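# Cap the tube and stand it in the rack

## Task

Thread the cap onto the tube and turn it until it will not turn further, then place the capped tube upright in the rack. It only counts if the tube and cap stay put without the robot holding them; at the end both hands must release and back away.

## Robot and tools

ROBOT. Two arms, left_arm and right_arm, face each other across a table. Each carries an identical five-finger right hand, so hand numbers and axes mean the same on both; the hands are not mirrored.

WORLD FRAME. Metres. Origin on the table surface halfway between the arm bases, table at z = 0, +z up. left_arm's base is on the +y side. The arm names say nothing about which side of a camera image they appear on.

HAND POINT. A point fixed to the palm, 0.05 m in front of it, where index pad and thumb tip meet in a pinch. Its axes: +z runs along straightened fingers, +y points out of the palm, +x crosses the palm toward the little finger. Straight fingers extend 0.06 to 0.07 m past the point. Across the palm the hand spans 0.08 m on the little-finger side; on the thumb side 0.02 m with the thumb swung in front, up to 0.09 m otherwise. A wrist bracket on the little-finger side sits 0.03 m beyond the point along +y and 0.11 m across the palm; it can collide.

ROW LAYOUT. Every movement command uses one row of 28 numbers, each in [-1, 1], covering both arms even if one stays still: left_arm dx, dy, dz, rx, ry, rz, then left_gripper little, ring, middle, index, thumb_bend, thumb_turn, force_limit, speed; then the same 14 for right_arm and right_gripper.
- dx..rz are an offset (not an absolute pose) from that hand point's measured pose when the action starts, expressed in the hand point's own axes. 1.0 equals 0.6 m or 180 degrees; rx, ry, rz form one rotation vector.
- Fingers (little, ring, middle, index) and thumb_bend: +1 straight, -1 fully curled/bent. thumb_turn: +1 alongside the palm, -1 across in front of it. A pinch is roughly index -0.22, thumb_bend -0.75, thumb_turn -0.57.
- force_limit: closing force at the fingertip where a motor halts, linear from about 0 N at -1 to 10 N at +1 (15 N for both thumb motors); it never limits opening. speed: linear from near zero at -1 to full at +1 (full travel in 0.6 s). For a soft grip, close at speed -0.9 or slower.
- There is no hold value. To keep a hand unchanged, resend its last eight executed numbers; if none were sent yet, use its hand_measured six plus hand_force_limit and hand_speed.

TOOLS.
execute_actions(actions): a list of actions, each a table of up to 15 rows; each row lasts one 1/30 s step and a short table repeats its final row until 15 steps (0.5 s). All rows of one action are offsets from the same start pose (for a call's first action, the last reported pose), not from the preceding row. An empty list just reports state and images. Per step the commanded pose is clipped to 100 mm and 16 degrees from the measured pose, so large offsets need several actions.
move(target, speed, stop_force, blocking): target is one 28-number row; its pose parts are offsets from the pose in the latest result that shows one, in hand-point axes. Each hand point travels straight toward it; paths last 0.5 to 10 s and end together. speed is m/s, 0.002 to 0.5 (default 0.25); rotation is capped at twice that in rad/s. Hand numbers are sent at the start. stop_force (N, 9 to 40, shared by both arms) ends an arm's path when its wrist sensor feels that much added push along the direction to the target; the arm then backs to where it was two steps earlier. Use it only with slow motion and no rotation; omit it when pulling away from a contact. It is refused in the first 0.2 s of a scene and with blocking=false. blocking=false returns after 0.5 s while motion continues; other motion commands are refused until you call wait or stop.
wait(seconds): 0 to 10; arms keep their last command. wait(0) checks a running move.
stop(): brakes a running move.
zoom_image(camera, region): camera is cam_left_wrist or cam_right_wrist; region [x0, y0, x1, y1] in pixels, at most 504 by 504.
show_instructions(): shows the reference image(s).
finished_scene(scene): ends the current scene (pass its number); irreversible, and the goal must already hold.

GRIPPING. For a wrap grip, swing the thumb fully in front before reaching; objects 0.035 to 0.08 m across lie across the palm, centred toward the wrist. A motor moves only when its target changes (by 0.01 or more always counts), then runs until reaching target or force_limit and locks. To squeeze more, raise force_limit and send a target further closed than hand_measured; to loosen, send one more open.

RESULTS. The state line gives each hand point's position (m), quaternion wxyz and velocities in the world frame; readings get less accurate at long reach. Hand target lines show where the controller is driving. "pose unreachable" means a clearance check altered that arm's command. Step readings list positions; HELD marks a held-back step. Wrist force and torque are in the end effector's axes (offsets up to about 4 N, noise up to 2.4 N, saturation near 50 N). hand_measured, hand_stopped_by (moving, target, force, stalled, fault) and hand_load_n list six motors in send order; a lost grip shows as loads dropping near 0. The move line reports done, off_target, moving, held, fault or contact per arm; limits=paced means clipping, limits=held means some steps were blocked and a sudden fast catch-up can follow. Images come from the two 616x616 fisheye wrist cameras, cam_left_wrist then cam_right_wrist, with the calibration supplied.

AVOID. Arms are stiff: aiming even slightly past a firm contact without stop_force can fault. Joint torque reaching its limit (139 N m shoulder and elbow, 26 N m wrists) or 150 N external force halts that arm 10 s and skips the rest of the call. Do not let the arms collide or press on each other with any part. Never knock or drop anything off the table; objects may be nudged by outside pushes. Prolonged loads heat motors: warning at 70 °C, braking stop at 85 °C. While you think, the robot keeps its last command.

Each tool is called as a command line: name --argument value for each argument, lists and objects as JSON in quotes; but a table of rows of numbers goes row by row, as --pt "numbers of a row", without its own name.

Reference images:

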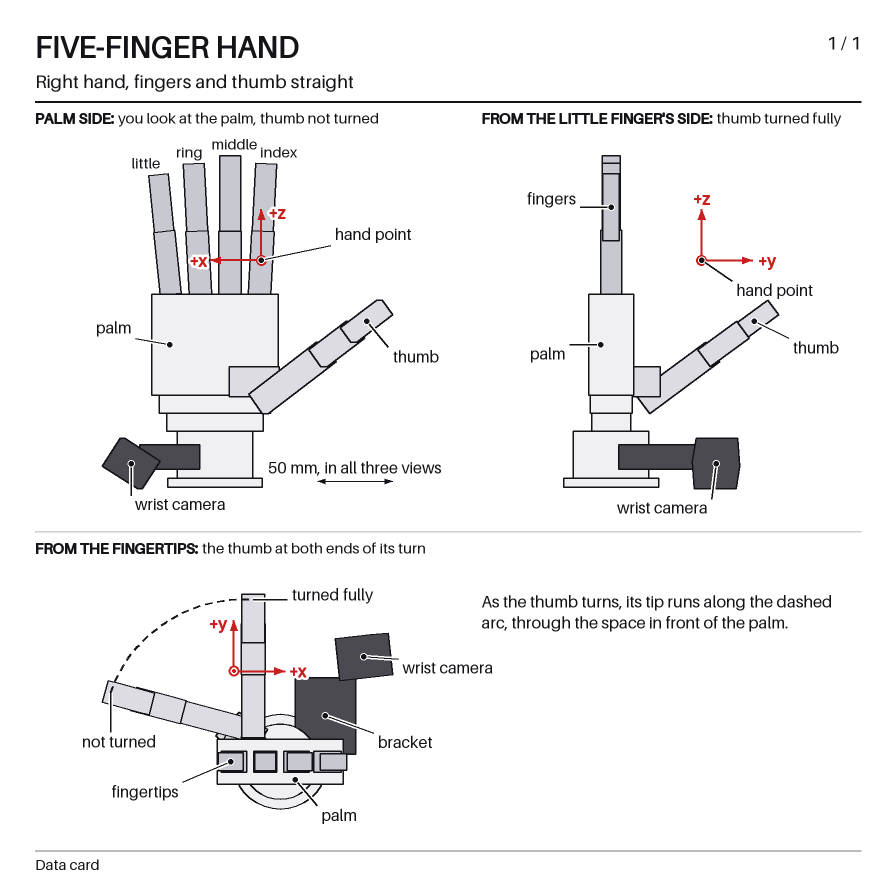

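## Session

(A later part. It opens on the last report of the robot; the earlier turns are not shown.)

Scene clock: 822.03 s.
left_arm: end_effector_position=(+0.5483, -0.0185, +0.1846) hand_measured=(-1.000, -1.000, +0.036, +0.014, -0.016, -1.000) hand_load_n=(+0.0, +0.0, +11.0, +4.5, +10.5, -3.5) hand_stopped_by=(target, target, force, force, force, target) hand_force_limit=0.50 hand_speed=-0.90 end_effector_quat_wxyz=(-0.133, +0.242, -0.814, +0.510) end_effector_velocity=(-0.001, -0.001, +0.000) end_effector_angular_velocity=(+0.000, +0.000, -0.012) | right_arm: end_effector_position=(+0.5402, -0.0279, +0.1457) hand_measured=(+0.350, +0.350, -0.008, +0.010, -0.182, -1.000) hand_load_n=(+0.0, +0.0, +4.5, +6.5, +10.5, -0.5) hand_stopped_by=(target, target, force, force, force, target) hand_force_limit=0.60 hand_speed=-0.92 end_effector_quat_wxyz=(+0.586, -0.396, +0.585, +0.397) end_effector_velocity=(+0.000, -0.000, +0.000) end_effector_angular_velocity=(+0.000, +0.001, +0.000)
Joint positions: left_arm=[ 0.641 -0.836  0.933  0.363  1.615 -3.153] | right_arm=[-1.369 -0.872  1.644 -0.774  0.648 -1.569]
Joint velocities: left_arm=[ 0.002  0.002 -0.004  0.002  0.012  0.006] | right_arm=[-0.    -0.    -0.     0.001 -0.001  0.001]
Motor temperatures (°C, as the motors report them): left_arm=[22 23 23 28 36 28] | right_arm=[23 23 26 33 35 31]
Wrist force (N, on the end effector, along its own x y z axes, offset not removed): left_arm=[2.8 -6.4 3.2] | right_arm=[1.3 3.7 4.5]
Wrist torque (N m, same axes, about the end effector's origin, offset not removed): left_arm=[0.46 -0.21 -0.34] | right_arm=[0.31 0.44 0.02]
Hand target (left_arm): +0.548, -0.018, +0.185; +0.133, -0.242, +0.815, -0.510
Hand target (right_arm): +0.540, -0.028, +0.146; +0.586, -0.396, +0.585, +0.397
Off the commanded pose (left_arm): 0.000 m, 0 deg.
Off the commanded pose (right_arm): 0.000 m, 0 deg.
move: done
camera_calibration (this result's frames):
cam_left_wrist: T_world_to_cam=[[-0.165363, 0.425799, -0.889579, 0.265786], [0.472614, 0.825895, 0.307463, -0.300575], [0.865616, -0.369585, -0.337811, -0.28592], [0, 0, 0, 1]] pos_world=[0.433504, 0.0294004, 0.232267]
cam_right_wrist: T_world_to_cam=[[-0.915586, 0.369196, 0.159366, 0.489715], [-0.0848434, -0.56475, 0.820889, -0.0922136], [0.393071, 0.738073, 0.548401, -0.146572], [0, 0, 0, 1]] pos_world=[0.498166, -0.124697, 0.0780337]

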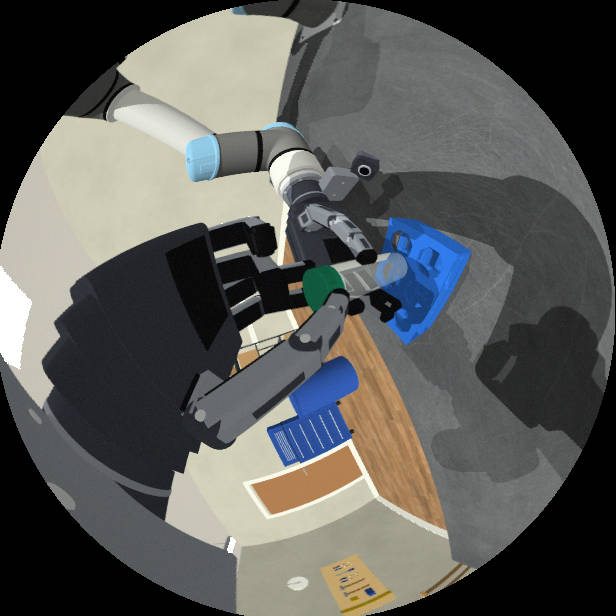

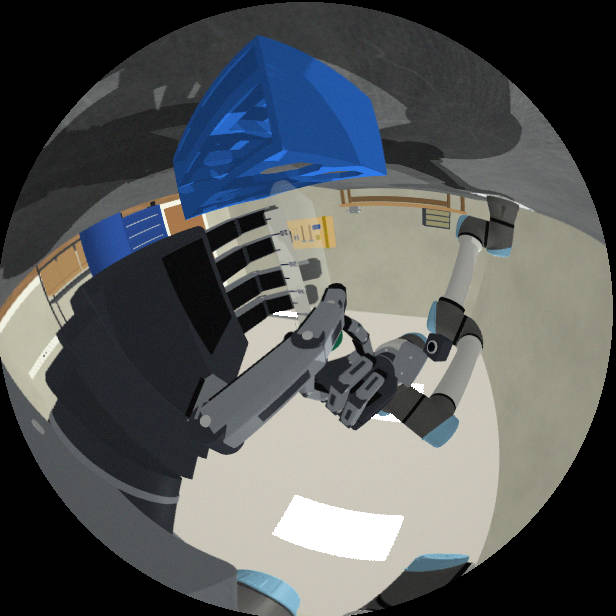

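move --target '[0,0,0,0,0,0,-1,-1,-0.34,-0.34,-0.44,-1,0.5,-0.9,0,0,0,0,0,0,1,1,1,1,0.6,-1,0.6,0]'

move --target '[0,-0.006,-0.003,0,0,0,-1,-1,-0.34,-0.34,-0.44,-1,0.5,-0.9,0,0,-0.167,0,0,0,1,1,1,1,0.6,-1,0.6,0]' --speed 0.15

move --target '[0.04,-0.007,0.017,0,0,0,-1,-1,-0.34,-0.34,-0.44,-1,0.5,-0.9,0.046,0.097,0.035,0.272,0,0,1,1,1,1,0.6,-1,0.6,0]'

zoom_image --camera "cam_left_wrist" --region '[290,200,450,360]'

Scene clock: 848.90 s.
left_arm: end_effector_position=(+0.5483, -0.0185, +0.1846) hand_measured=(-1.000, -1.000, +0.036, +0.014, -0.016, -1.000) hand_load_n=(+0.0, +0.0, +9.0, +4.0, +11.5, +0.5) hand_stopped_by=(target, target, force, force, force, target) hand_force_limit=0.50 hand_speed=-0.90 end_effector_quat_wxyz=(-0.133, +0.242, -0.814, +0.510) end_effector_velocity=(-0.001, -0.000, -0.000) end_effector_angular_velocity=(+0.001, +0.000, -0.000) | right_arm: end_effector_position=(+0.5402, -0.0279, +0.1457) hand_measured=(+1.000, +1.000, +1.000, +1.000, +0.600, -1.000) hand_load_n=(+0.0, +0.0, +0.0, +0.0, +0.0, +0.0) hand_stopped_by=(target, target, target, target, target, target) hand_force_limit=0.60 hand_speed=0.00 end_effector_quat_wxyz=(+0.586, -0.396, +0.585, +0.397) end_effector_velocity=(-0.000, -0.000, -0.000) end_effector_angular_velocity=(-0.000, -0.001, +0.000)
Joint positions: left_arm=[ 0.641 -0.836  0.933  0.363  1.615 -3.153] | right_arm=[-1.369 -0.872  1.644 -0.774  0.648 -1.569]
Joint velocities: left_arm=[-0.001 -0.     0.001 -0.    -0.001 -0.   ] | right_arm=[-0.     0.001  0.    -0.001 -0.    -0.001]
Motor temperatures (°C, as the motors report them): left_arm=[22 23 23 28 36 28] | right_arm=[23 23 26 33 35 31]
Wrist force (N, on the end effector, along its own x y z axes, offset not removed): left_arm=[-2.3 -4.7 -2.3] | right_arm=[-1.2 0.5 0.2]
Wrist torque (N m, same axes, about the end effector's origin, offset not removed): left_arm=[0.47 0.39 -0.28] | right_arm=[-0.01 -0.01 -0.01]
Hand target (left_arm): +0.548, -0.018, +0.185; +0.133, -0.242, +0.814, -0.510
Hand target (right_arm): +0.540, -0.028, +0.146; +0.586, -0.396, +0.585, +0.397
Off the commanded pose (left_arm): 0.000 m, 0 deg.
Off the commanded pose (right_arm): 0.000 m, 0 deg.
move: done
camera_calibration (this result's frames):
cam_left_wrist: T_world_to_cam=[[-0.165378, 0.425818, -0.889567, 0.265768], [0.472616, 0.825889, 0.307474, -0.300569], [0.865612, -0.369574, -0.337833, -0.28593], [0, 0, 0, 1]] pos_world=[0.43351, 0.0293953, 0.232239]
cam_right_wrist: T_world_to_cam=[[-0.915564, 0.369247, 0.159368, 0.489719], [-0.0848735, -0.564745, 0.82089, -0.0921972], [0.393113, 0.738051, 0.5484, -0.1466], [0, 0, 0, 1]] pos_world=[0.498174, -0.124697, 0.0780337]

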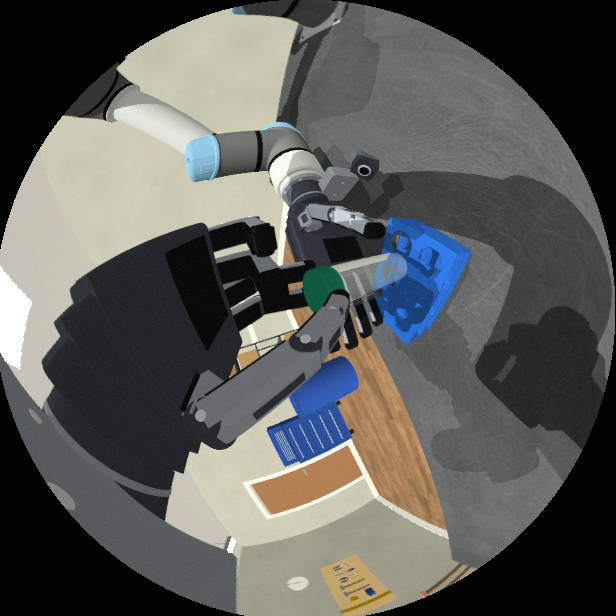

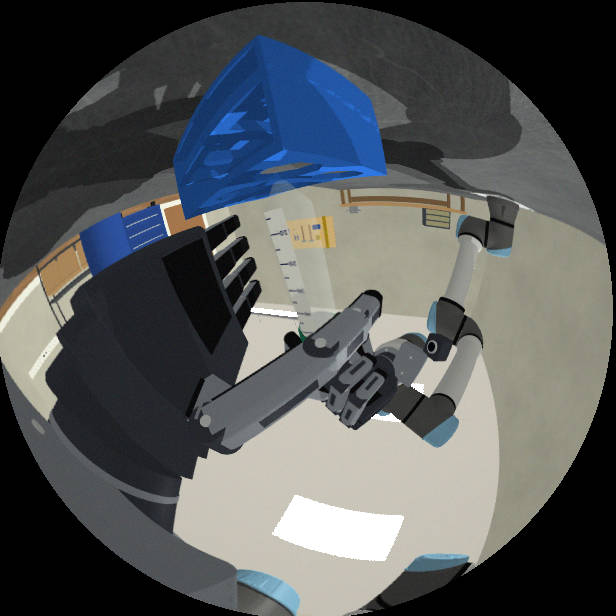

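Scene clock: 850.10 s.
left_arm: end_effector_position=(+0.5484, -0.0184, +0.1886) hand_measured=(-1.000, -1.000, +0.036, +0.014, -0.016, -1.000) hand_load_n=(+0.0, +0.0, +9.5, +4.5, +11.0, +0.5) hand_stopped_by=(target, target, force, force, force, target) hand_force_limit=0.50 hand_speed=-0.90 end_effector_quat_wxyz=(-0.133, +0.242, -0.814, +0.510) end_effector_velocity=(+0.001, +0.001, +0.000) end_effector_angular_velocity=(-0.001, +0.000, +0.001) | right_arm: end_effector_position=(+0.5029, -0.1207, +0.1455) hand_measured=(+1.000, +1.000, +1.000, +1.000, +0.600, -1.000) hand_load_n=(+0.0, +0.0, +0.0, +0.0, +0.0, +0.0) hand_stopped_by=(target, target, target, target, target, target) hand_force_limit=0.60 hand_speed=0.00 end_effector_quat_wxyz=(+0.586, -0.396, +0.585, +0.397) end_effector_velocity=(-0.000, -0.002, -0.000) end_effector_angular_velocity=(-0.000, -0.001, -0.002)
Joint positions: left_arm=[ 0.642 -0.837  0.924  0.373  1.616 -3.153] | right_arm=[-1.532 -0.994  1.884 -0.892  0.485 -1.568]
Joint velocities: left_arm=[ 0.001  0.    -0.    -0.     0.    -0.001] | right_arm=[-0.003 -0.001  0.004 -0.004 -0.001 -0.   ]
Motor temperatures (°C, as the motors report them): left_arm=[22 23 23 28 36 28] | right_arm=[23 23 26 33 35 31]
Wrist force (N, on the end effector, along its own x y z axes, offset not removed): left_arm=[-4.6 3.6 0.3] | right_arm=[-0.7 -3.8 -0.5]
Wrist torque (N m, same axes, about the end effector's origin, offset not removed): left_arm=[0.71 0.47 -0.24] | right_arm=[-0.50 0.08 -0.19]
Hand target (left_arm): +0.548, -0.018, +0.189; +0.133, -0.242, +0.814, -0.510
Hand target (right_arm): +0.503, -0.121, +0.146; +0.586, -0.396, +0.585, +0.397
Off the commanded pose (left_arm): 0.000 m, 0 deg.
Off the commanded pose (right_arm): 0.000 m, 0 deg.
move: done
camera_calibration (this result's frames):
cam_left_wrist: T_world_to_cam=[[-0.165448, 0.42578, -0.889572, 0.269365], [0.47261, 0.825916, 0.307413, -0.301883], [0.865602, -0.36956, -0.337874, -0.284608], [0, 0, 0, 1]] pos_world=[0.433596, 0.0294599, 0.23626]
cam_right_wrist: T_world_to_cam=[[-0.91557, 0.369235, 0.159367, 0.48984], [-0.0848484, -0.564712, 0.820915, -0.147631], [0.393107, 0.738083, 0.548362, -0.0633446], [0, 0, 0, 1]] pos_world=[0.460857, -0.217482, 0.0778641]

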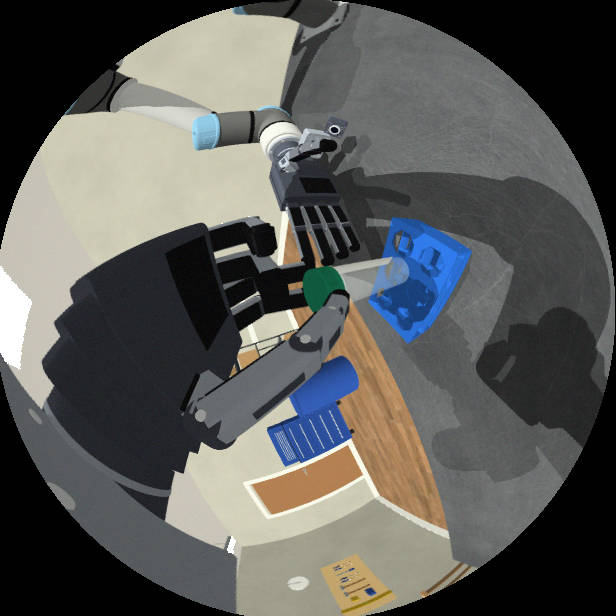

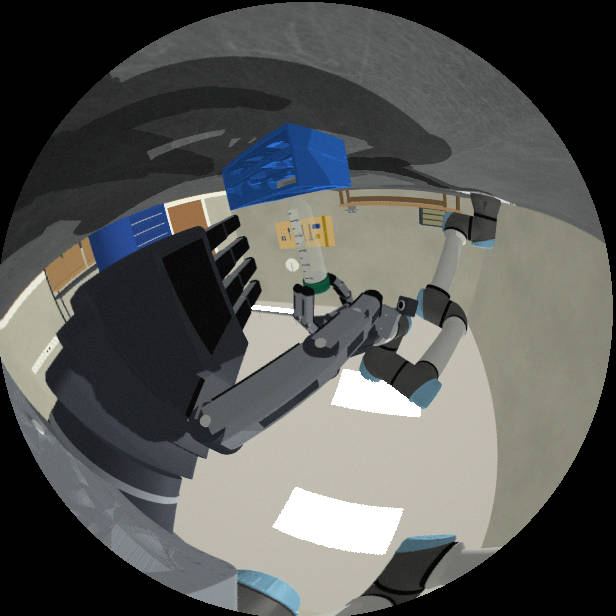

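Scene clock: 852.33 s.
left_arm: end_effector_position=(+0.5339, -0.0405, +0.1885) hand_measured=(-1.000, -1.000, +0.036, +0.014, -0.016, -1.000) hand_load_n=(+0.0, +0.0, +9.5, +4.5, +11.0, +0.5) hand_stopped_by=(target, target, force, force, force, target) hand_force_limit=0.50 hand_speed=-0.90 end_effector_quat_wxyz=(-0.133, +0.242, -0.814, +0.510) end_effector_velocity=(+0.001, +0.001, -0.000) end_effector_angular_velocity=(+0.000, +0.000, +0.001) | right_arm: end_effector_position=(+0.4569, -0.0795, +0.1181) hand_measured=(+1.000, +1.000, +1.000, +1.000, +0.600, -1.000) hand_load_n=(+0.0, +0.0, +0.0, +0.0, +0.0, +0.0) hand_stopped_by=(target, target, target, target, target, target) hand_force_limit=0.60 hand_speed=0.00 end_effector_quat_wxyz=(+0.697, -0.119, +0.697, +0.119) end_effector_velocity=(+0.000, +0.001, -0.001) end_effector_angular_velocity=(-0.001, +0.002, -0.010)
Joint positions: left_arm=[ 0.603 -0.821  0.896  0.384  1.581 -3.17 ] | right_arm=[-1.004 -1.061  2.143 -1.082  1.866 -1.57 ]
Joint velocities: left_arm=[ 0.001  0.    -0.    -0.     0.    -0.   ] | right_arm=[ 0.008  0.003 -0.006  0.005  0.019  0.001]
Motor temperatures (°C, as the motors report them): left_arm=[22 23 23 28 36 28] | right_arm=[23 23 26 33 35 31]
Wrist force (N, on the end effector, along its own x y z axes, offset not removed): left_arm=[-3.0 2.3 -1.1] | right_arm=[-0.6 -3.2 -2.7]
Wrist torque (N m, same axes, about the end effector's origin, offset not removed): left_arm=[0.41 0.25 -0.13] | right_arm=[-0.19 0.18 -0.12]
Hand target (left_arm): +0.534, -0.040, +0.189; +0.133, -0.242, +0.814, -0.510
Hand target (right_arm): +0.457, -0.079, +0.118; +0.697, -0.118, +0.697, +0.118
Off the commanded pose (left_arm): 0.000 m, 0 deg.
Off the commanded pose (right_arm): 0.000 m, 0 deg.
move: done
camera_calibration (this result's frames):
cam_left_wrist: T_world_to_cam=[[-0.165463, 0.425767, -0.889575, 0.276282], [0.472615, 0.825921, 0.307393, -0.27678], [0.865597, -0.369564, -0.337883, -0.280197], [0, 0, 0, 1]] pos_world=[0.419062, 0.00741604, 0.23618]
cam_right_wrist: T_world_to_cam=[[-0.323391, 0.932703, 0.159633, 0.21114], [-0.479939, -0.30706, 0.82181, 0.095182], [0.815522, 0.189153, 0.546942, -0.297113], [0, 0, 0, 1]] pos_world=[0.356264, -0.111504, 0.050577]

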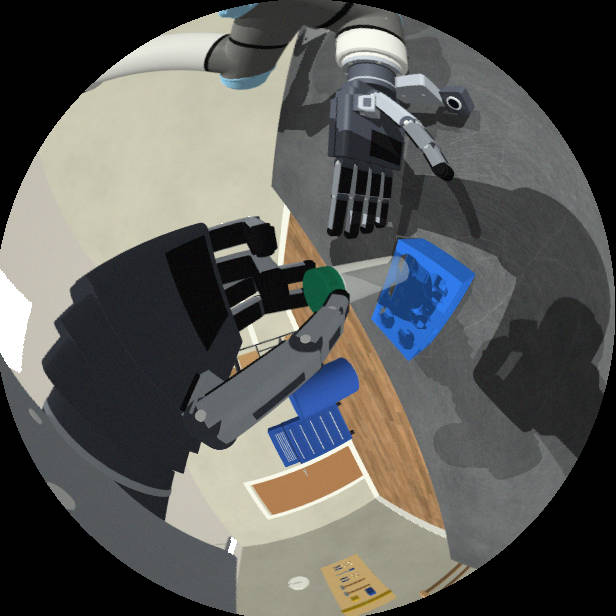

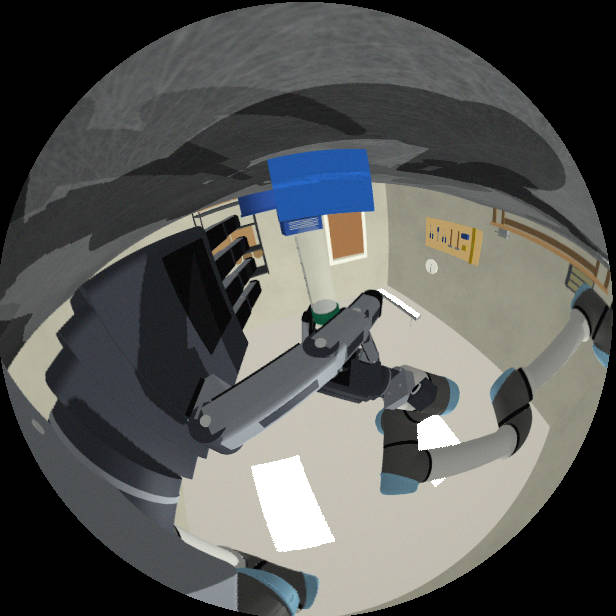

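Region (290, 200, 450, 360) of cam_left_wrist's 616x616 image, scaled by 3.150, with more detail than that image has.

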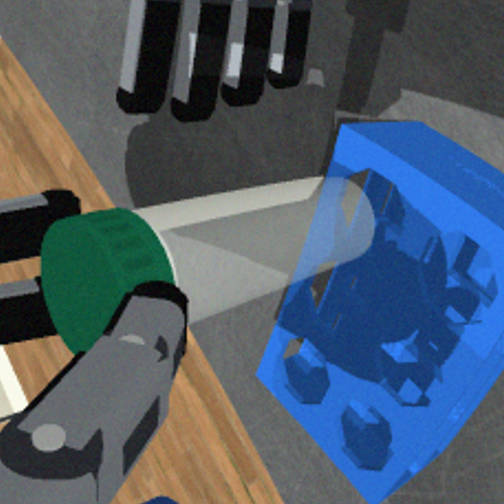

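move --target '[0.008,0.006,0.003,0,0,0,-1,-1,-0.34,-0.34,-0.44,-1,0.5,-0.9,0,0,0,0,0,0,1,1,1,1,0.6,-1,0.6,0]' --speed 0.02

move --target '[-0.005,0.041,0.028,0,0,0,-1,-1,-0.34,-0.34,-0.44,-1,0.5,-0.9,0,0,0,0,0,0,1,1,1,1,0.6,-1,0.6,0]' --speed 0.01 --stop_force 9

zoom_image --camera "cam_left_wrist" --region '[290,200,450,360]'

Scene clock: 861.10 s.
left_arm: end_effector_position=(+0.5299, -0.0430, +0.1848) hand_measured=(-1.000, -1.000, +0.036, +0.014, -0.016, -1.000) hand_load_n=(+0.0, +0.0, +9.5, +4.5, +11.0, +0.5) hand_stopped_by=(target, target, force, force, force, target) hand_force_limit=0.50 hand_speed=-0.90 end_effector_quat_wxyz=(-0.133, +0.242, -0.814, +0.510) end_effector_velocity=(-0.001, -0.000, -0.001) end_effector_angular_velocity=(-0.000, -0.000, +0.000) | right_arm: end_effector_position=(+0.4569, -0.0795, +0.1179) hand_measured=(+1.000, +1.000, +1.000, +1.000, +0.600, -1.000) hand_load_n=(+0.0, +0.0, +0.0, +0.0, +0.0, +0.0) hand_stopped_by=(target, target, target, target, target, target) hand_force_limit=0.60 hand_speed=0.00 end_effector_quat_wxyz=(+0.697, -0.119, +0.697, +0.119) end_effector_velocity=(+0.000, -0.000, +0.001) end_effector_angular_velocity=(+0.002, -0.003, -0.000)
Joint positions: left_arm=[ 0.596 -0.823  0.909  0.373  1.575 -3.173] | right_arm=[-1.004 -1.061  2.143 -1.082  1.866 -1.57 ]
Joint velocities: left_arm=[-0.002 -0.001  0.004 -0.003 -0.002 -0.001] | right_arm=[-0.001 -0.002  0.001 -0.003 -0.001 -0.001]
Motor temperatures (°C, as the motors report them): left_arm=[22 23 23 28 36 28] | right_arm=[23 23 26 33 35 31]
Wrist force (N, on the end effector, along its own x y z axes, offset not removed): left_arm=[0.4 2.1 -2.5] | right_arm=[-2.8 -0.6 -0.4]
Wrist torque (N m, same axes, about the end effector's origin, offset not removed): left_arm=[0.61 -0.22 0.24] | right_arm=[0.01 0.38 -0.15]
Hand target (left_arm): +0.530, -0.043, +0.185; +0.133, -0.242, +0.814, -0.510
Hand target (right_arm): +0.457, -0.080, +0.118; +0.697, -0.119, +0.697, +0.119
Off the commanded pose (left_arm): 0.000 m, 0 deg.
Off the commanded pose (right_arm): 0.000 m, 0 deg.
move: done
camera_calibration (this result's frames):
cam_left_wrist: T_world_to_cam=[[-0.165484, 0.425793, -0.889559, 0.273344], [0.472633, 0.825907, 0.307402, -0.271627], [0.865582, -0.369565, -0.337918, -0.278906], [0, 0, 0, 1]] pos_world=[0.41503, 0.00487616, 0.232407]
cam_right_wrist: T_world_to_cam=[[-0.323389, 0.932716, 0.159566, 0.211131], [-0.479667, -0.306936, 0.822016, 0.0951709], [0.815683, 0.189293, 0.546652, -0.297003], [0, 0, 0, 1]] pos_world=[0.356188, -0.111493, 0.0504362]

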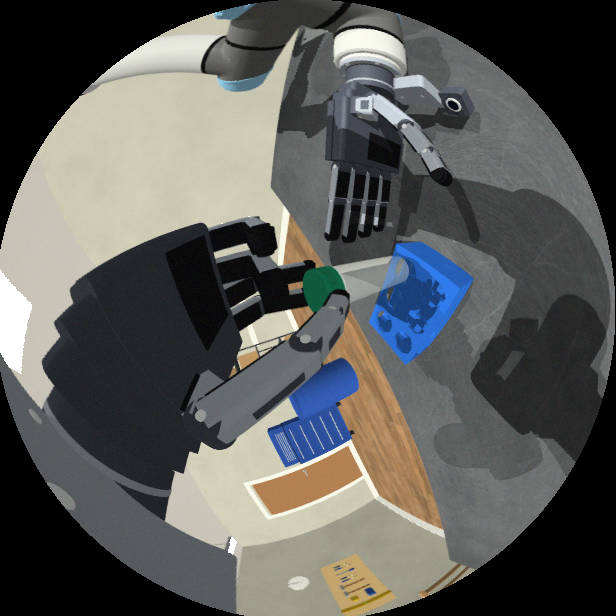

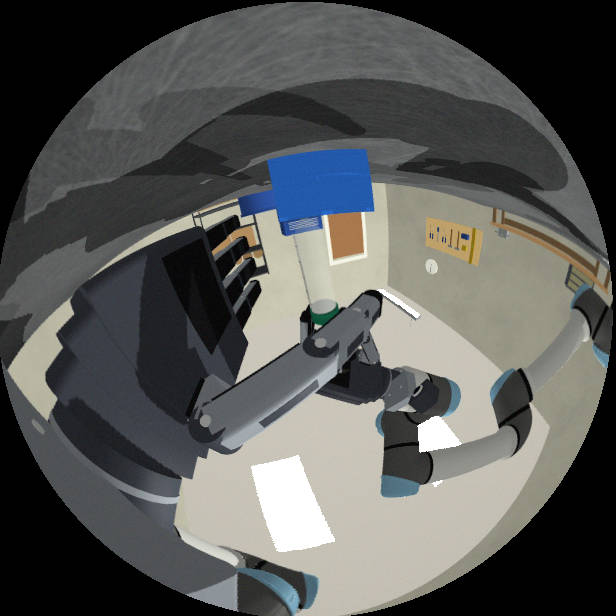

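Scene clock: 864.30 s.
left_arm: end_effector_position=(+0.5338, -0.0453, +0.1553) hand_measured=(-1.000, -1.000, +0.036, +0.014, -0.016, -1.000) hand_load_n=(+0.0, +0.0, +9.0, +4.5, +11.0, +0.5) hand_stopped_by=(target, target, force, force, force, target) hand_force_limit=0.50 hand_speed=-0.90 end_effector_quat_wxyz=(-0.133, +0.242, -0.814, +0.510) end_effector_velocity=(+0.002, +0.001, -0.002) end_effector_angular_velocity=(+0.000, +0.000, +0.002) | right_arm: end_effector_position=(+0.4569, -0.0795, +0.1179) hand_measured=(+1.000, +1.000, +1.000, +1.000, +0.600, -1.000) hand_load_n=(+0.0, +0.0, +0.0, +0.0, +0.0, +0.0) hand_stopped_by=(target, target, target, target, target, target) hand_force_limit=0.60 hand_speed=0.00 end_effector_quat_wxyz=(+0.697, -0.119, +0.697, +0.119) end_effector_velocity=(-0.001, -0.001, -0.001) end_effector_angular_velocity=(-0.002, +0.002, -0.001)
Joint positions: left_arm=[ 0.599 -0.799  0.944  0.315  1.578 -3.172] | right_arm=[-1.004 -1.061  2.143 -1.082  1.866 -1.57 ]
Joint velocities: left_arm=[ 0.003  0.001  0.001 -0.002  0.     0.   ] | right_arm=[-0.     0.     0.002  0.     0.001 -0.001]
Motor temperatures (°C, as the motors report them): left_arm=[22 23 23 28 36 28] | right_arm=[23 23 26 33 35 31]
Wrist force (N, on the end effector, along its own x y z axes, offset not removed): left_arm=[-1.8 -2.1 1.9] | right_arm=[-4.8 -2.3 2.3]
Wrist torque (N m, same axes, about the end effector's origin, offset not removed): left_arm=[-0.24 0.00 -0.20] | right_arm=[-0.42 0.65 -0.09]
Hand target (left_arm): +0.534, -0.045, +0.155; +0.133, -0.242, +0.814, -0.510
Hand target (right_arm): +0.457, -0.080, +0.118; +0.697, -0.119, +0.697, +0.119
Off the commanded pose (left_arm): 0.000 m, 0 deg.
Off the commanded pose (right_arm): 0.000 m, 0 deg.
move: done
camera_calibration (this result's frames):
cam_left_wrist: T_world_to_cam=[[-0.165487, 0.425801, -0.889555, 0.248819], [0.472634, 0.825904, 0.307407, -0.262535], [0.865581, -0.369562, -0.337925, -0.293149], [0, 0, 0, 1]] pos_world=[0.419004, 0.00254481, 0.202981]
cam_right_wrist: T_world_to_cam=[[-0.323367, 0.932722, 0.159572, 0.211134], [-0.479689, -0.306934, 0.822004, 0.0951719], [0.815679, 0.189264, 0.546669, -0.297021], [0, 0, 0, 1]] pos_world=[0.3562, -0.111502, 0.0504491]

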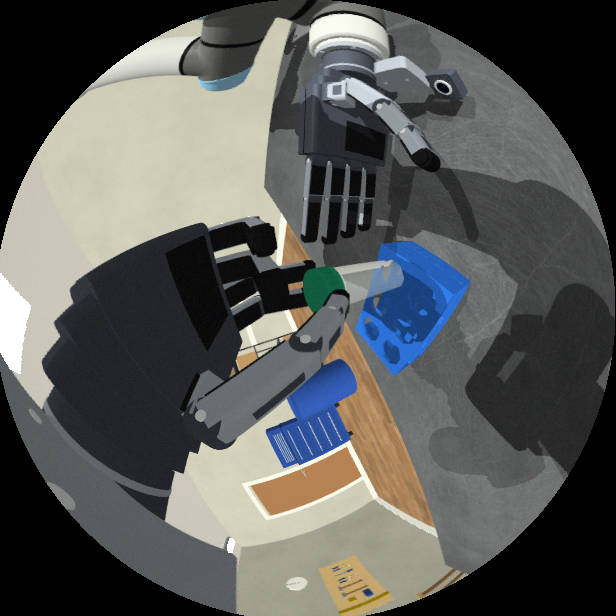

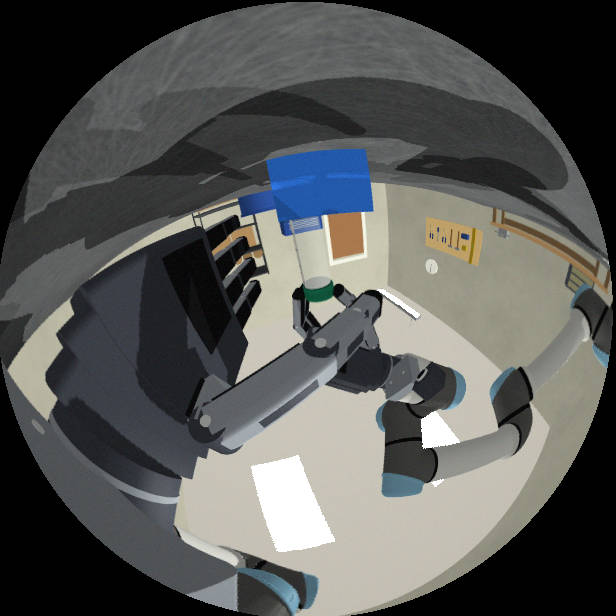

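Region (290, 200, 450, 360) of cam_left_wrist's 616x616 image, scaled by 3.150, with more detail than that image has.

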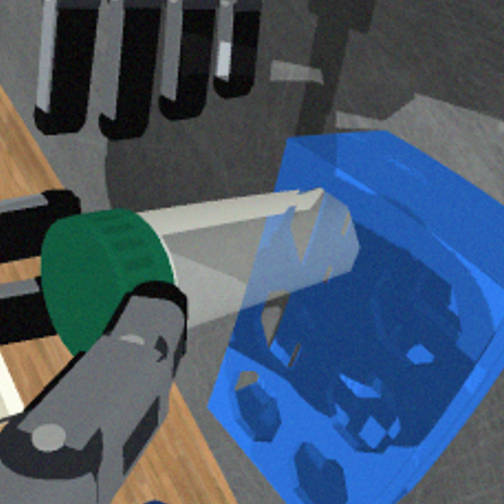

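move --target '[-0.001,0.0025,-0.005,0.005,-0.149,-0.0745,-1,-1,-0.34,-0.34,-0.44,-1,0.5,-0.9,0.003,0,0.117,0,0,0,1,1,0.6,0.6,0.1,-1,0.6,-0.5]' --speed 0.15

move --target '[0,0,0,0,0,0,-1,-1,-0.34,-0.34,-0.44,-1,0.5,-0.9,0,0,0,0,0,0,1,1,-0.3,-0.3,-0.5,-1,-0.4,-0.8]'

zoom_image --camera "cam_left_wrist" --region '[290,200,450,360]'

Scene clock: 881.70 s.
left_arm: end_effector_position=(+0.5325, -0.0422, +0.1553) hand_measured=(-1.000, -1.000, +0.036, +0.014, -0.016, -1.000) hand_load_n=(+0.0, +0.0, +9.0, +4.5, +11.0, +0.5) hand_stopped_by=(target, target, force, force, force, target) hand_force_limit=0.50 hand_speed=-0.90 end_effector_quat_wxyz=(-0.260, +0.445, -0.724, +0.459) end_effector_velocity=(-0.001, -0.001, -0.000) end_effector_angular_velocity=(+0.003, +0.003, +0.010) | right_arm: end_effector_position=(+0.5230, -0.0564, +0.1161) hand_measured=(+1.000, +1.000, +0.600, +0.600, +0.100, -1.000) hand_load_n=(+0.0, +0.0, +0.0, +0.0, +0.0, +0.0) hand_stopped_by=(target, target, target, target, target, target) hand_force_limit=0.60 hand_speed=-0.50 end_effector_quat_wxyz=(+0.697, -0.119, +0.697, +0.119) end_effector_velocity=(+0.001, +0.000, -0.001) end_effector_angular_velocity=(-0.001, +0.001, -0.000)
Joint positions: left_arm=[ 0.459 -0.697  0.772  0.482  0.994 -3.505] | right_arm=[-1.049 -0.973  1.967 -0.993  1.821 -1.57 ]
Joint velocities: left_arm=[-0.004  0.009 -0.017  0.017 -0.011 -0.01 ] | right_arm=[-0.001  0.002 -0.003  0.002 -0.    -0.   ]
Motor temperatures (°C, as the motors report them): left_arm=[22 23 23 28 36 28] | right_arm=[23 23 26 33 35 31]
Wrist force (N, on the end effector, along its own x y z axes, offset not removed): left_arm=[-2.6 -0.6 -2.5] | right_arm=[-5.6 -2.7 0.5]
Wrist torque (N m, same axes, about the end effector's origin, offset not removed): left_arm=[0.31 0.42 -0.19] | right_arm=[-0.50 0.83 -0.23]
Hand target (left_arm): +0.533, -0.042, +0.155; +0.260, -0.445, +0.724, -0.459
Hand target (right_arm): +0.523, -0.056, +0.116; +0.697, -0.119, +0.697, +0.119
Off the commanded pose (left_arm): 0.000 m, 0 deg.
Off the commanded pose (right_arm): 0.000 m, 0 deg.
move: done
camera_calibration (this result's frames):
cam_left_wrist: T_world_to_cam=[[-0.3564, 0.284681, -0.889908, 0.342967], [-0.00236728, 0.952174, 0.305548, -0.00592658], [0.93433, 0.111004, -0.338681, -0.307098], [0, 0, 0, 1]] pos_world=[0.40915, -0.0579039, 0.203011]
cam_right_wrist: T_world_to_cam=[[-0.323371, 0.932723, 0.159559, 0.211249], [-0.479696, -0.306927, 0.822002, 0.135517], [0.815673, 0.189273, 0.546675, -0.354371], [0, 0, 0, 1]] pos_world=[0.42237, -0.0883707, 0.0486243]

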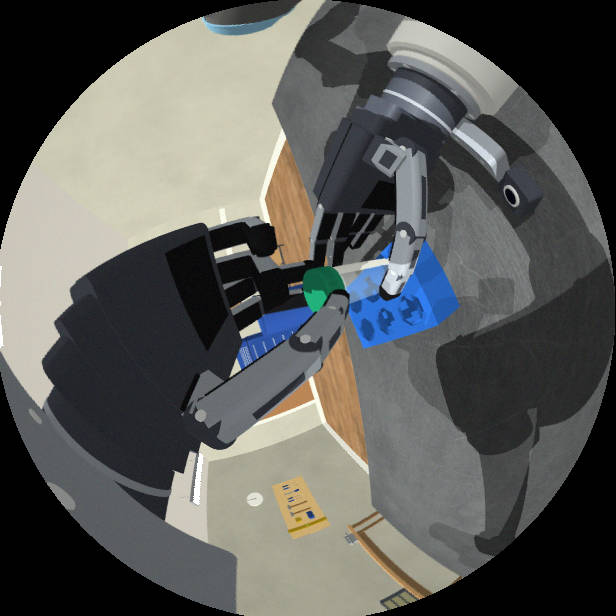

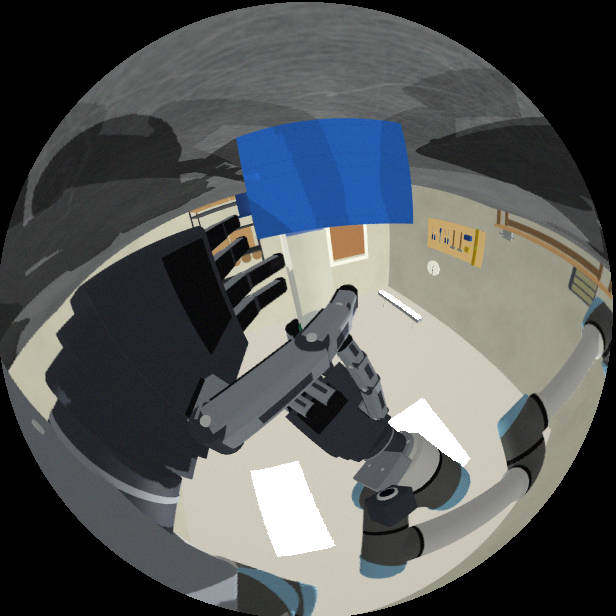

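Scene clock: 883.63 s.
left_arm: end_effector_position=(+0.5325, -0.0422, +0.1553) hand_measured=(-1.000, -1.000, +0.036, +0.014, -0.016, -1.000) hand_load_n=(+0.0, +0.0, +8.0, +4.0, +10.5, -1.5) hand_stopped_by=(target, target, force, force, force, target) hand_force_limit=0.50 hand_speed=-0.90 end_effector_quat_wxyz=(-0.260, +0.445, -0.724, +0.459) end_effector_velocity=(-0.000, +0.000, -0.000) end_effector_angular_velocity=(+0.001, +0.001, -0.000) | right_arm: end_effector_position=(+0.5231, -0.0564, +0.1161) hand_measured=(+1.000, +1.000, +0.080, +0.070, -0.250, -1.000) hand_load_n=(+0.0, +0.0, +3.5, +5.5, +4.0, +0.0) hand_stopped_by=(target, target, force, force, force, target) hand_force_limit=-0.40 hand_speed=-0.80 end_effector_quat_wxyz=(+0.697, -0.119, +0.697, +0.119) end_effector_velocity=(+0.000, +0.000, +0.000) end_effector_angular_velocity=(+0.000, -0.001, +0.000)
Joint positions: left_arm=[ 0.459 -0.697  0.772  0.482  0.994 -3.505] | right_arm=[-1.049 -0.973  1.967 -0.993  1.821 -1.57 ]
Joint velocities: left_arm=[-0.    -0.    -0.     0.001  0.    -0.   ] | right_arm=[-0.     0.    -0.001 -0.    -0.    -0.   ]
Motor temperatures (°C, as the motors report them): left_arm=[22 23 23 28 36 28] | right_arm=[23 23 26 33 35 31]
Wrist force (N, on the end effector, along its own x y z axes, offset not removed): left_arm=[-2.9 1.7 -2.7] | right_arm=[0.1 -2.0 5.2]
Wrist torque (N m, same axes, about the end effector's origin, offset not removed): left_arm=[0.19 0.59 -0.41] | right_arm=[0.00 0.27 -0.17]
Hand target (left_arm): +0.533, -0.042, +0.155; +0.260, -0.445, +0.724, -0.459
Hand target (right_arm): +0.523, -0.056, +0.116; +0.697, -0.119, +0.697, +0.119
Off the commanded pose (left_arm): 0.000 m, 0 deg.
Off the commanded pose (right_arm): 0.000 m, 0 deg.
move: done
camera_calibration (this result's frames):
cam_left_wrist: T_world_to_cam=[[-0.356402, 0.284679, -0.889907, 0.342972], [-0.00233449, 0.952178, 0.305535, -0.00593721], [0.93433, 0.110971, -0.338694, -0.307087], [0, 0, 0, 1]] pos_world=[0.409143, -0.0579062, 0.203019]
cam_right_wrist: T_world_to_cam=[[-0.323363, 0.932728, 0.159543, 0.211262], [-0.479654, -0.306899, 0.822037, 0.135525], [0.815701, 0.189291, 0.546627, -0.354359], [0, 0, 0, 1]] pos_world=[0.422371, -0.0883802, 0.0485903]

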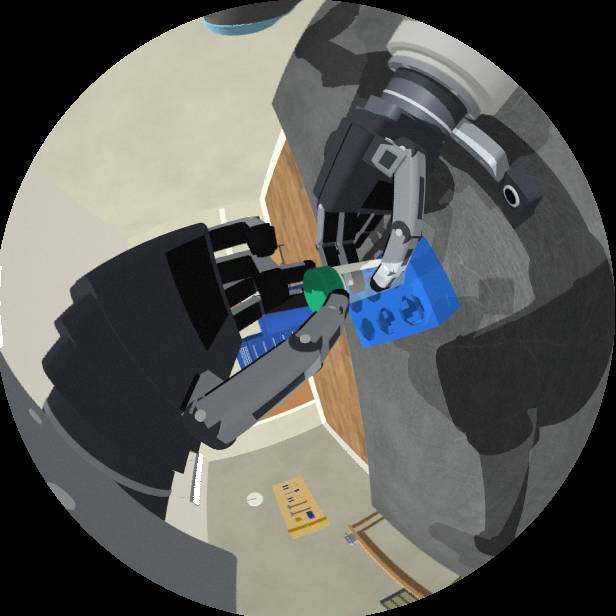

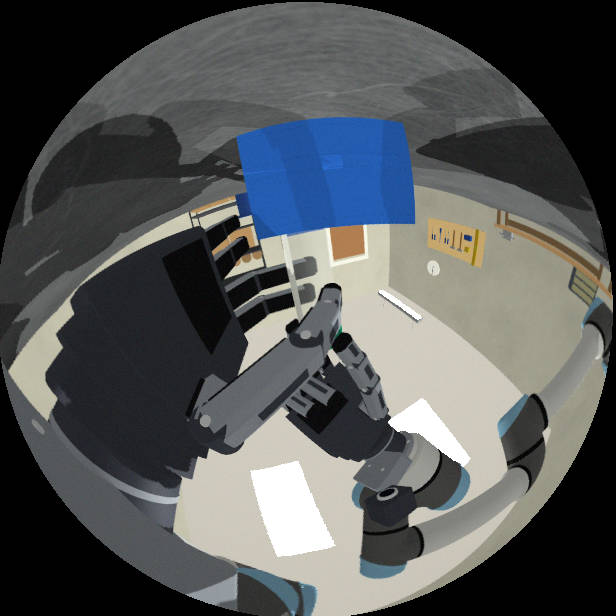

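Region (290, 200, 450, 360) of cam_left_wrist's 616x616 image, scaled by 3.150, with more detail than that image has.

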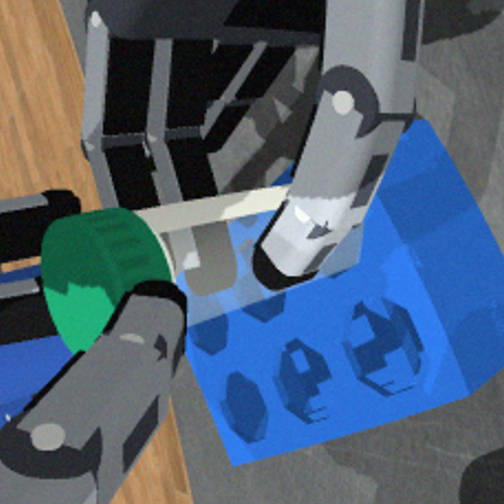

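move --target '[0,0,0,0,0,0,-1,-1,-0.34,-0.34,-0.44,-1,0.5,-0.9,0,0,0,0,0,0,1,1,-0.35,-0.35,-0.55,-1,0.6,-0.9]'

move --target '[0.0013,-0.0033,0.0075,-0.005,0.149,0.0745,-1,-1,-0.34,-0.34,-0.44,-1,0.5,-0.9,0,0,0,0,0,0,1,1,-0.35,-0.35,-0.55,-1,0.6,-0.9]' --speed 0.2

zoom_image --camera "cam_left_wrist" --region '[290,200,450,360]'

Scene clock: 892.77 s.
left_arm: end_effector_position=(+0.5325, -0.0422, +0.1553) hand_measured=(-1.000, -1.000, +0.036, +0.014, -0.016, -1.000) hand_load_n=(+0.0, +0.0, +8.0, +4.0, +10.5, -2.0) hand_stopped_by=(target, target, force, force, force, target) hand_force_limit=0.50 hand_speed=-0.90 end_effector_quat_wxyz=(-0.260, +0.445, -0.724, +0.459) end_effector_velocity=(+0.001, +0.000, +0.000) end_effector_angular_velocity=(-0.001, -0.001, +0.002) | right_arm: end_effector_position=(+0.5231, -0.0564, +0.1161) hand_measured=(+1.000, +1.000, +0.066, +0.062, -0.282, -1.000) hand_load_n=(+0.0, +0.0, +9.0, +9.0, +11.0, +1.0) hand_stopped_by=(target, target, force, force, force, target) hand_force_limit=0.60 hand_speed=-0.90 end_effector_quat_wxyz=(+0.697, -0.119, +0.697, +0.119) end_effector_velocity=(+0.000, -0.000, -0.000) end_effector_angular_velocity=(-0.001, +0.001, -0.002)
Joint positions: left_arm=[ 0.459 -0.697  0.772  0.482  0.994 -3.505] | right_arm=[-1.049 -0.973  1.967 -0.993  1.821 -1.57 ]
Joint velocities: left_arm=[ 0.001 -0.    -0.    -0.001 -0.001 -0.   ] | right_arm=[ 0.     0.001 -0.     0.     0.002 -0.   ]
Motor temperatures (°C, as the motors report them): left_arm=[22 23 23 28 36 28] | right_arm=[23 23 26 33 35 31]
Wrist force (N, on the end effector, along its own x y z axes, offset not removed): left_arm=[-2.8 -0.7 -5.7] | right_arm=[1.9 -1.4 6.2]
Wrist torque (N m, same axes, about the end effector's origin, offset not removed): left_arm=[-0.10 0.76 -0.40] | right_arm=[0.03 0.04 -0.11]
Hand target (left_arm): +0.533, -0.042, +0.155; +0.260, -0.445, +0.724, -0.459
Hand target (right_arm): +0.523, -0.056, +0.116; +0.697, -0.119, +0.697, +0.119
Off the commanded pose (left_arm): 0.000 m, 0 deg.
Off the commanded pose (right_arm): 0.000 m, 0 deg.
move: done
camera_calibration (this result's frames):
cam_left_wrist: T_world_to_cam=[[-0.356397, 0.284674, -0.889911, 0.342972], [-0.00236828, 0.952176, 0.305541, -0.00592891], [0.934331, 0.111001, -0.338679, -0.307096], [0, 0, 0, 1]] pos_world=[0.40915, -0.057902, 0.20302]
cam_right_wrist: T_world_to_cam=[[-0.323311, 0.932744, 0.159558, 0.211242], [-0.479716, -0.306895, 0.822002, 0.13553], [0.815686, 0.18922, 0.546675, -0.35439], [0, 0, 0, 1]] pos_world=[0.422384, -0.0883838, 0.0486243]

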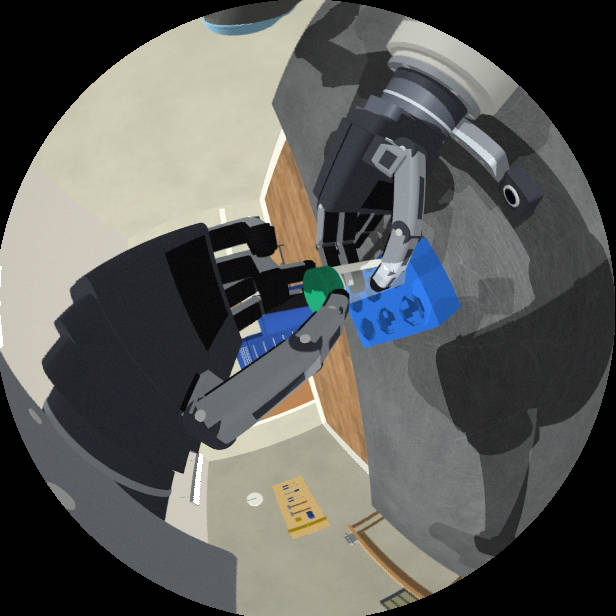

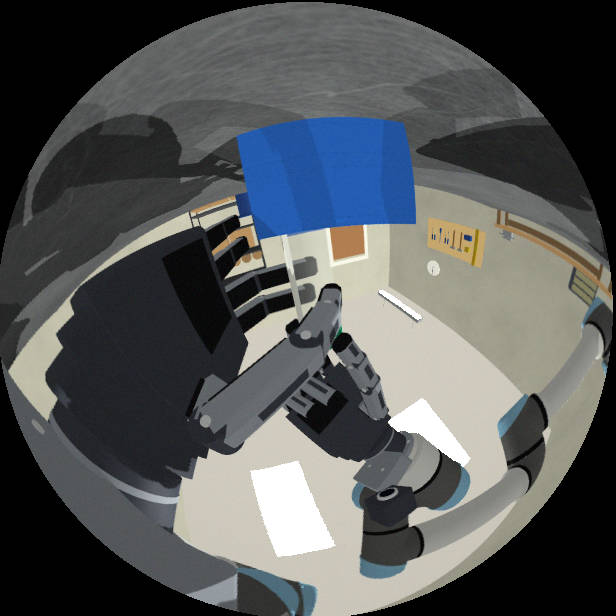

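Scene clock: 894.53 s.
left_arm: end_effector_position=(+0.5365, -0.0451, +0.1552) hand_measured=(-1.000, -1.000, +0.036, +0.014, -0.016, -1.000) hand_load_n=(+0.0, +0.0, +9.0, +5.0, +10.5, -1.0) hand_stopped_by=(target, target, force, force, force, target) hand_force_limit=0.50 hand_speed=-0.90 end_effector_quat_wxyz=(-0.133, +0.242, -0.814, +0.510) end_effector_velocity=(+0.000, +0.000, -0.001) end_effector_angular_velocity=(+0.001, +0.002, -0.010) | right_arm: end_effector_position=(+0.5231, -0.0564, +0.1161) hand_measured=(+1.000, +1.000, +0.066, +0.062, -0.282, -1.000) hand_load_n=(+0.0, +0.0, +7.0, +7.5, +12.0, +0.0) hand_stopped_by=(target, target, force, force, force, target) hand_force_limit=0.60 hand_speed=-0.90 end_effector_quat_wxyz=(+0.697, -0.119, +0.697, +0.119) end_effector_velocity=(+0.001, +0.000, +0.001) end_effector_angular_velocity=(+0.001, -0.002, -0.001)
Joint positions: left_arm=[ 0.603 -0.795  0.936  0.318  1.581 -3.17 ] | right_arm=[-1.049 -0.973  1.967 -0.993  1.821 -1.57 ]
Joint velocities: left_arm=[ 0.004  0.002 -0.003  0.002  0.012  0.005] | right_arm=[-0.    -0.001 -0.002  0.     0.001 -0.001]
Motor temperatures (°C, as the motors report them): left_arm=[22 23 23 28 36 28] | right_arm=[23 23 26 33 35 31]
Wrist force (N, on the end effector, along its own x y z axes, offset not removed): left_arm=[1.2 -1.0 0.8] | right_arm=[-1.3 0.1 0.8]
Wrist torque (N m, same axes, about the end effector's origin, offset not removed): left_arm=[0.10 -0.04 -0.09] | right_arm=[-0.24 0.24 -0.07]
Hand target (left_arm): +0.537, -0.045, +0.155; +0.133, -0.242, +0.815, -0.510
Hand target (right_arm): +0.523, -0.056, +0.116; +0.697, -0.119, +0.697, +0.119
Off the commanded pose (left_arm): 0.000 m, 0 deg.
Off the commanded pose (right_arm): 0.000 m, 0 deg.
move: done
camera_calibration (this result's frames):
cam_left_wrist: T_world_to_cam=[[-0.165018, 0.42554, -0.889767, 0.248809], [0.47269, 0.825901, 0.30733, -0.263933], [0.865641, -0.369869, -0.337437, -0.295555], [0, 0, 0, 1]] pos_world=[0.42166, 0.00278842, 0.202765]
cam_right_wrist: T_world_to_cam=[[-0.323321, 0.932739, 0.159568, 0.211242], [-0.479741, -0.306915, 0.82198, 0.135538], [0.815667, 0.189212, 0.546705, -0.354391], [0, 0, 0, 1]] pos_world=[0.422388, -0.0883803, 0.0486304]

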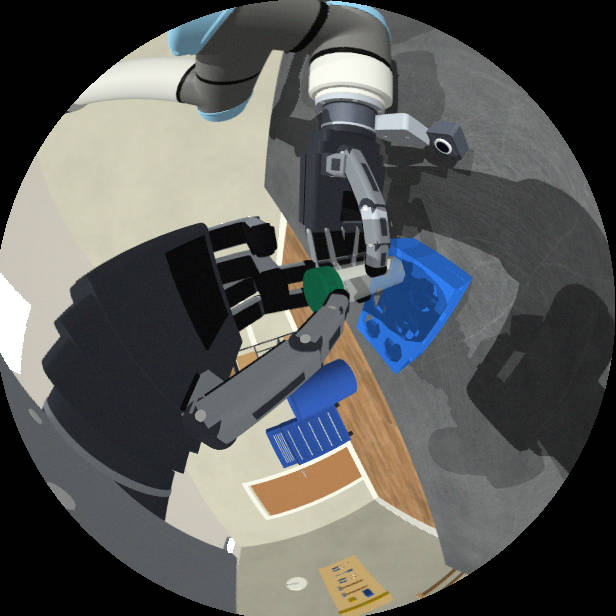

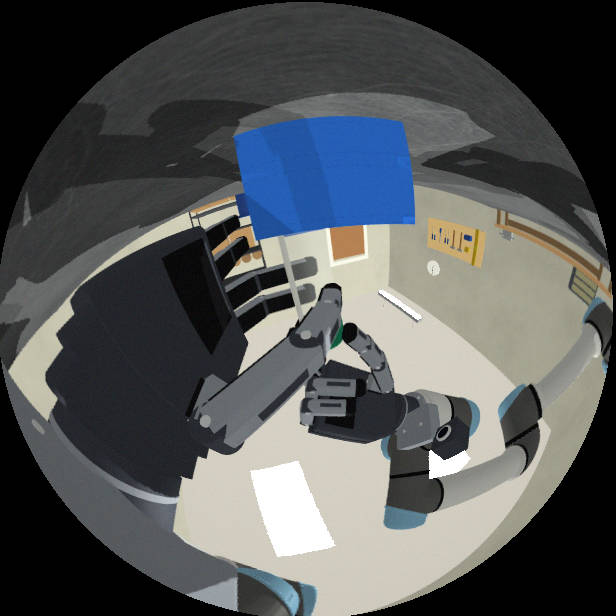

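Region (290, 200, 450, 360) of cam_left_wrist's 616x616 image, scaled by 3.150, with more detail than that image has.

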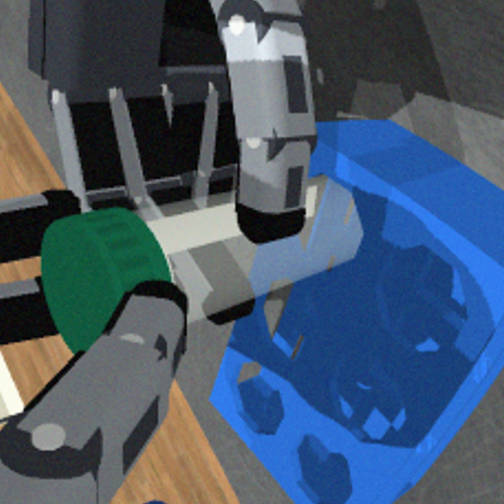

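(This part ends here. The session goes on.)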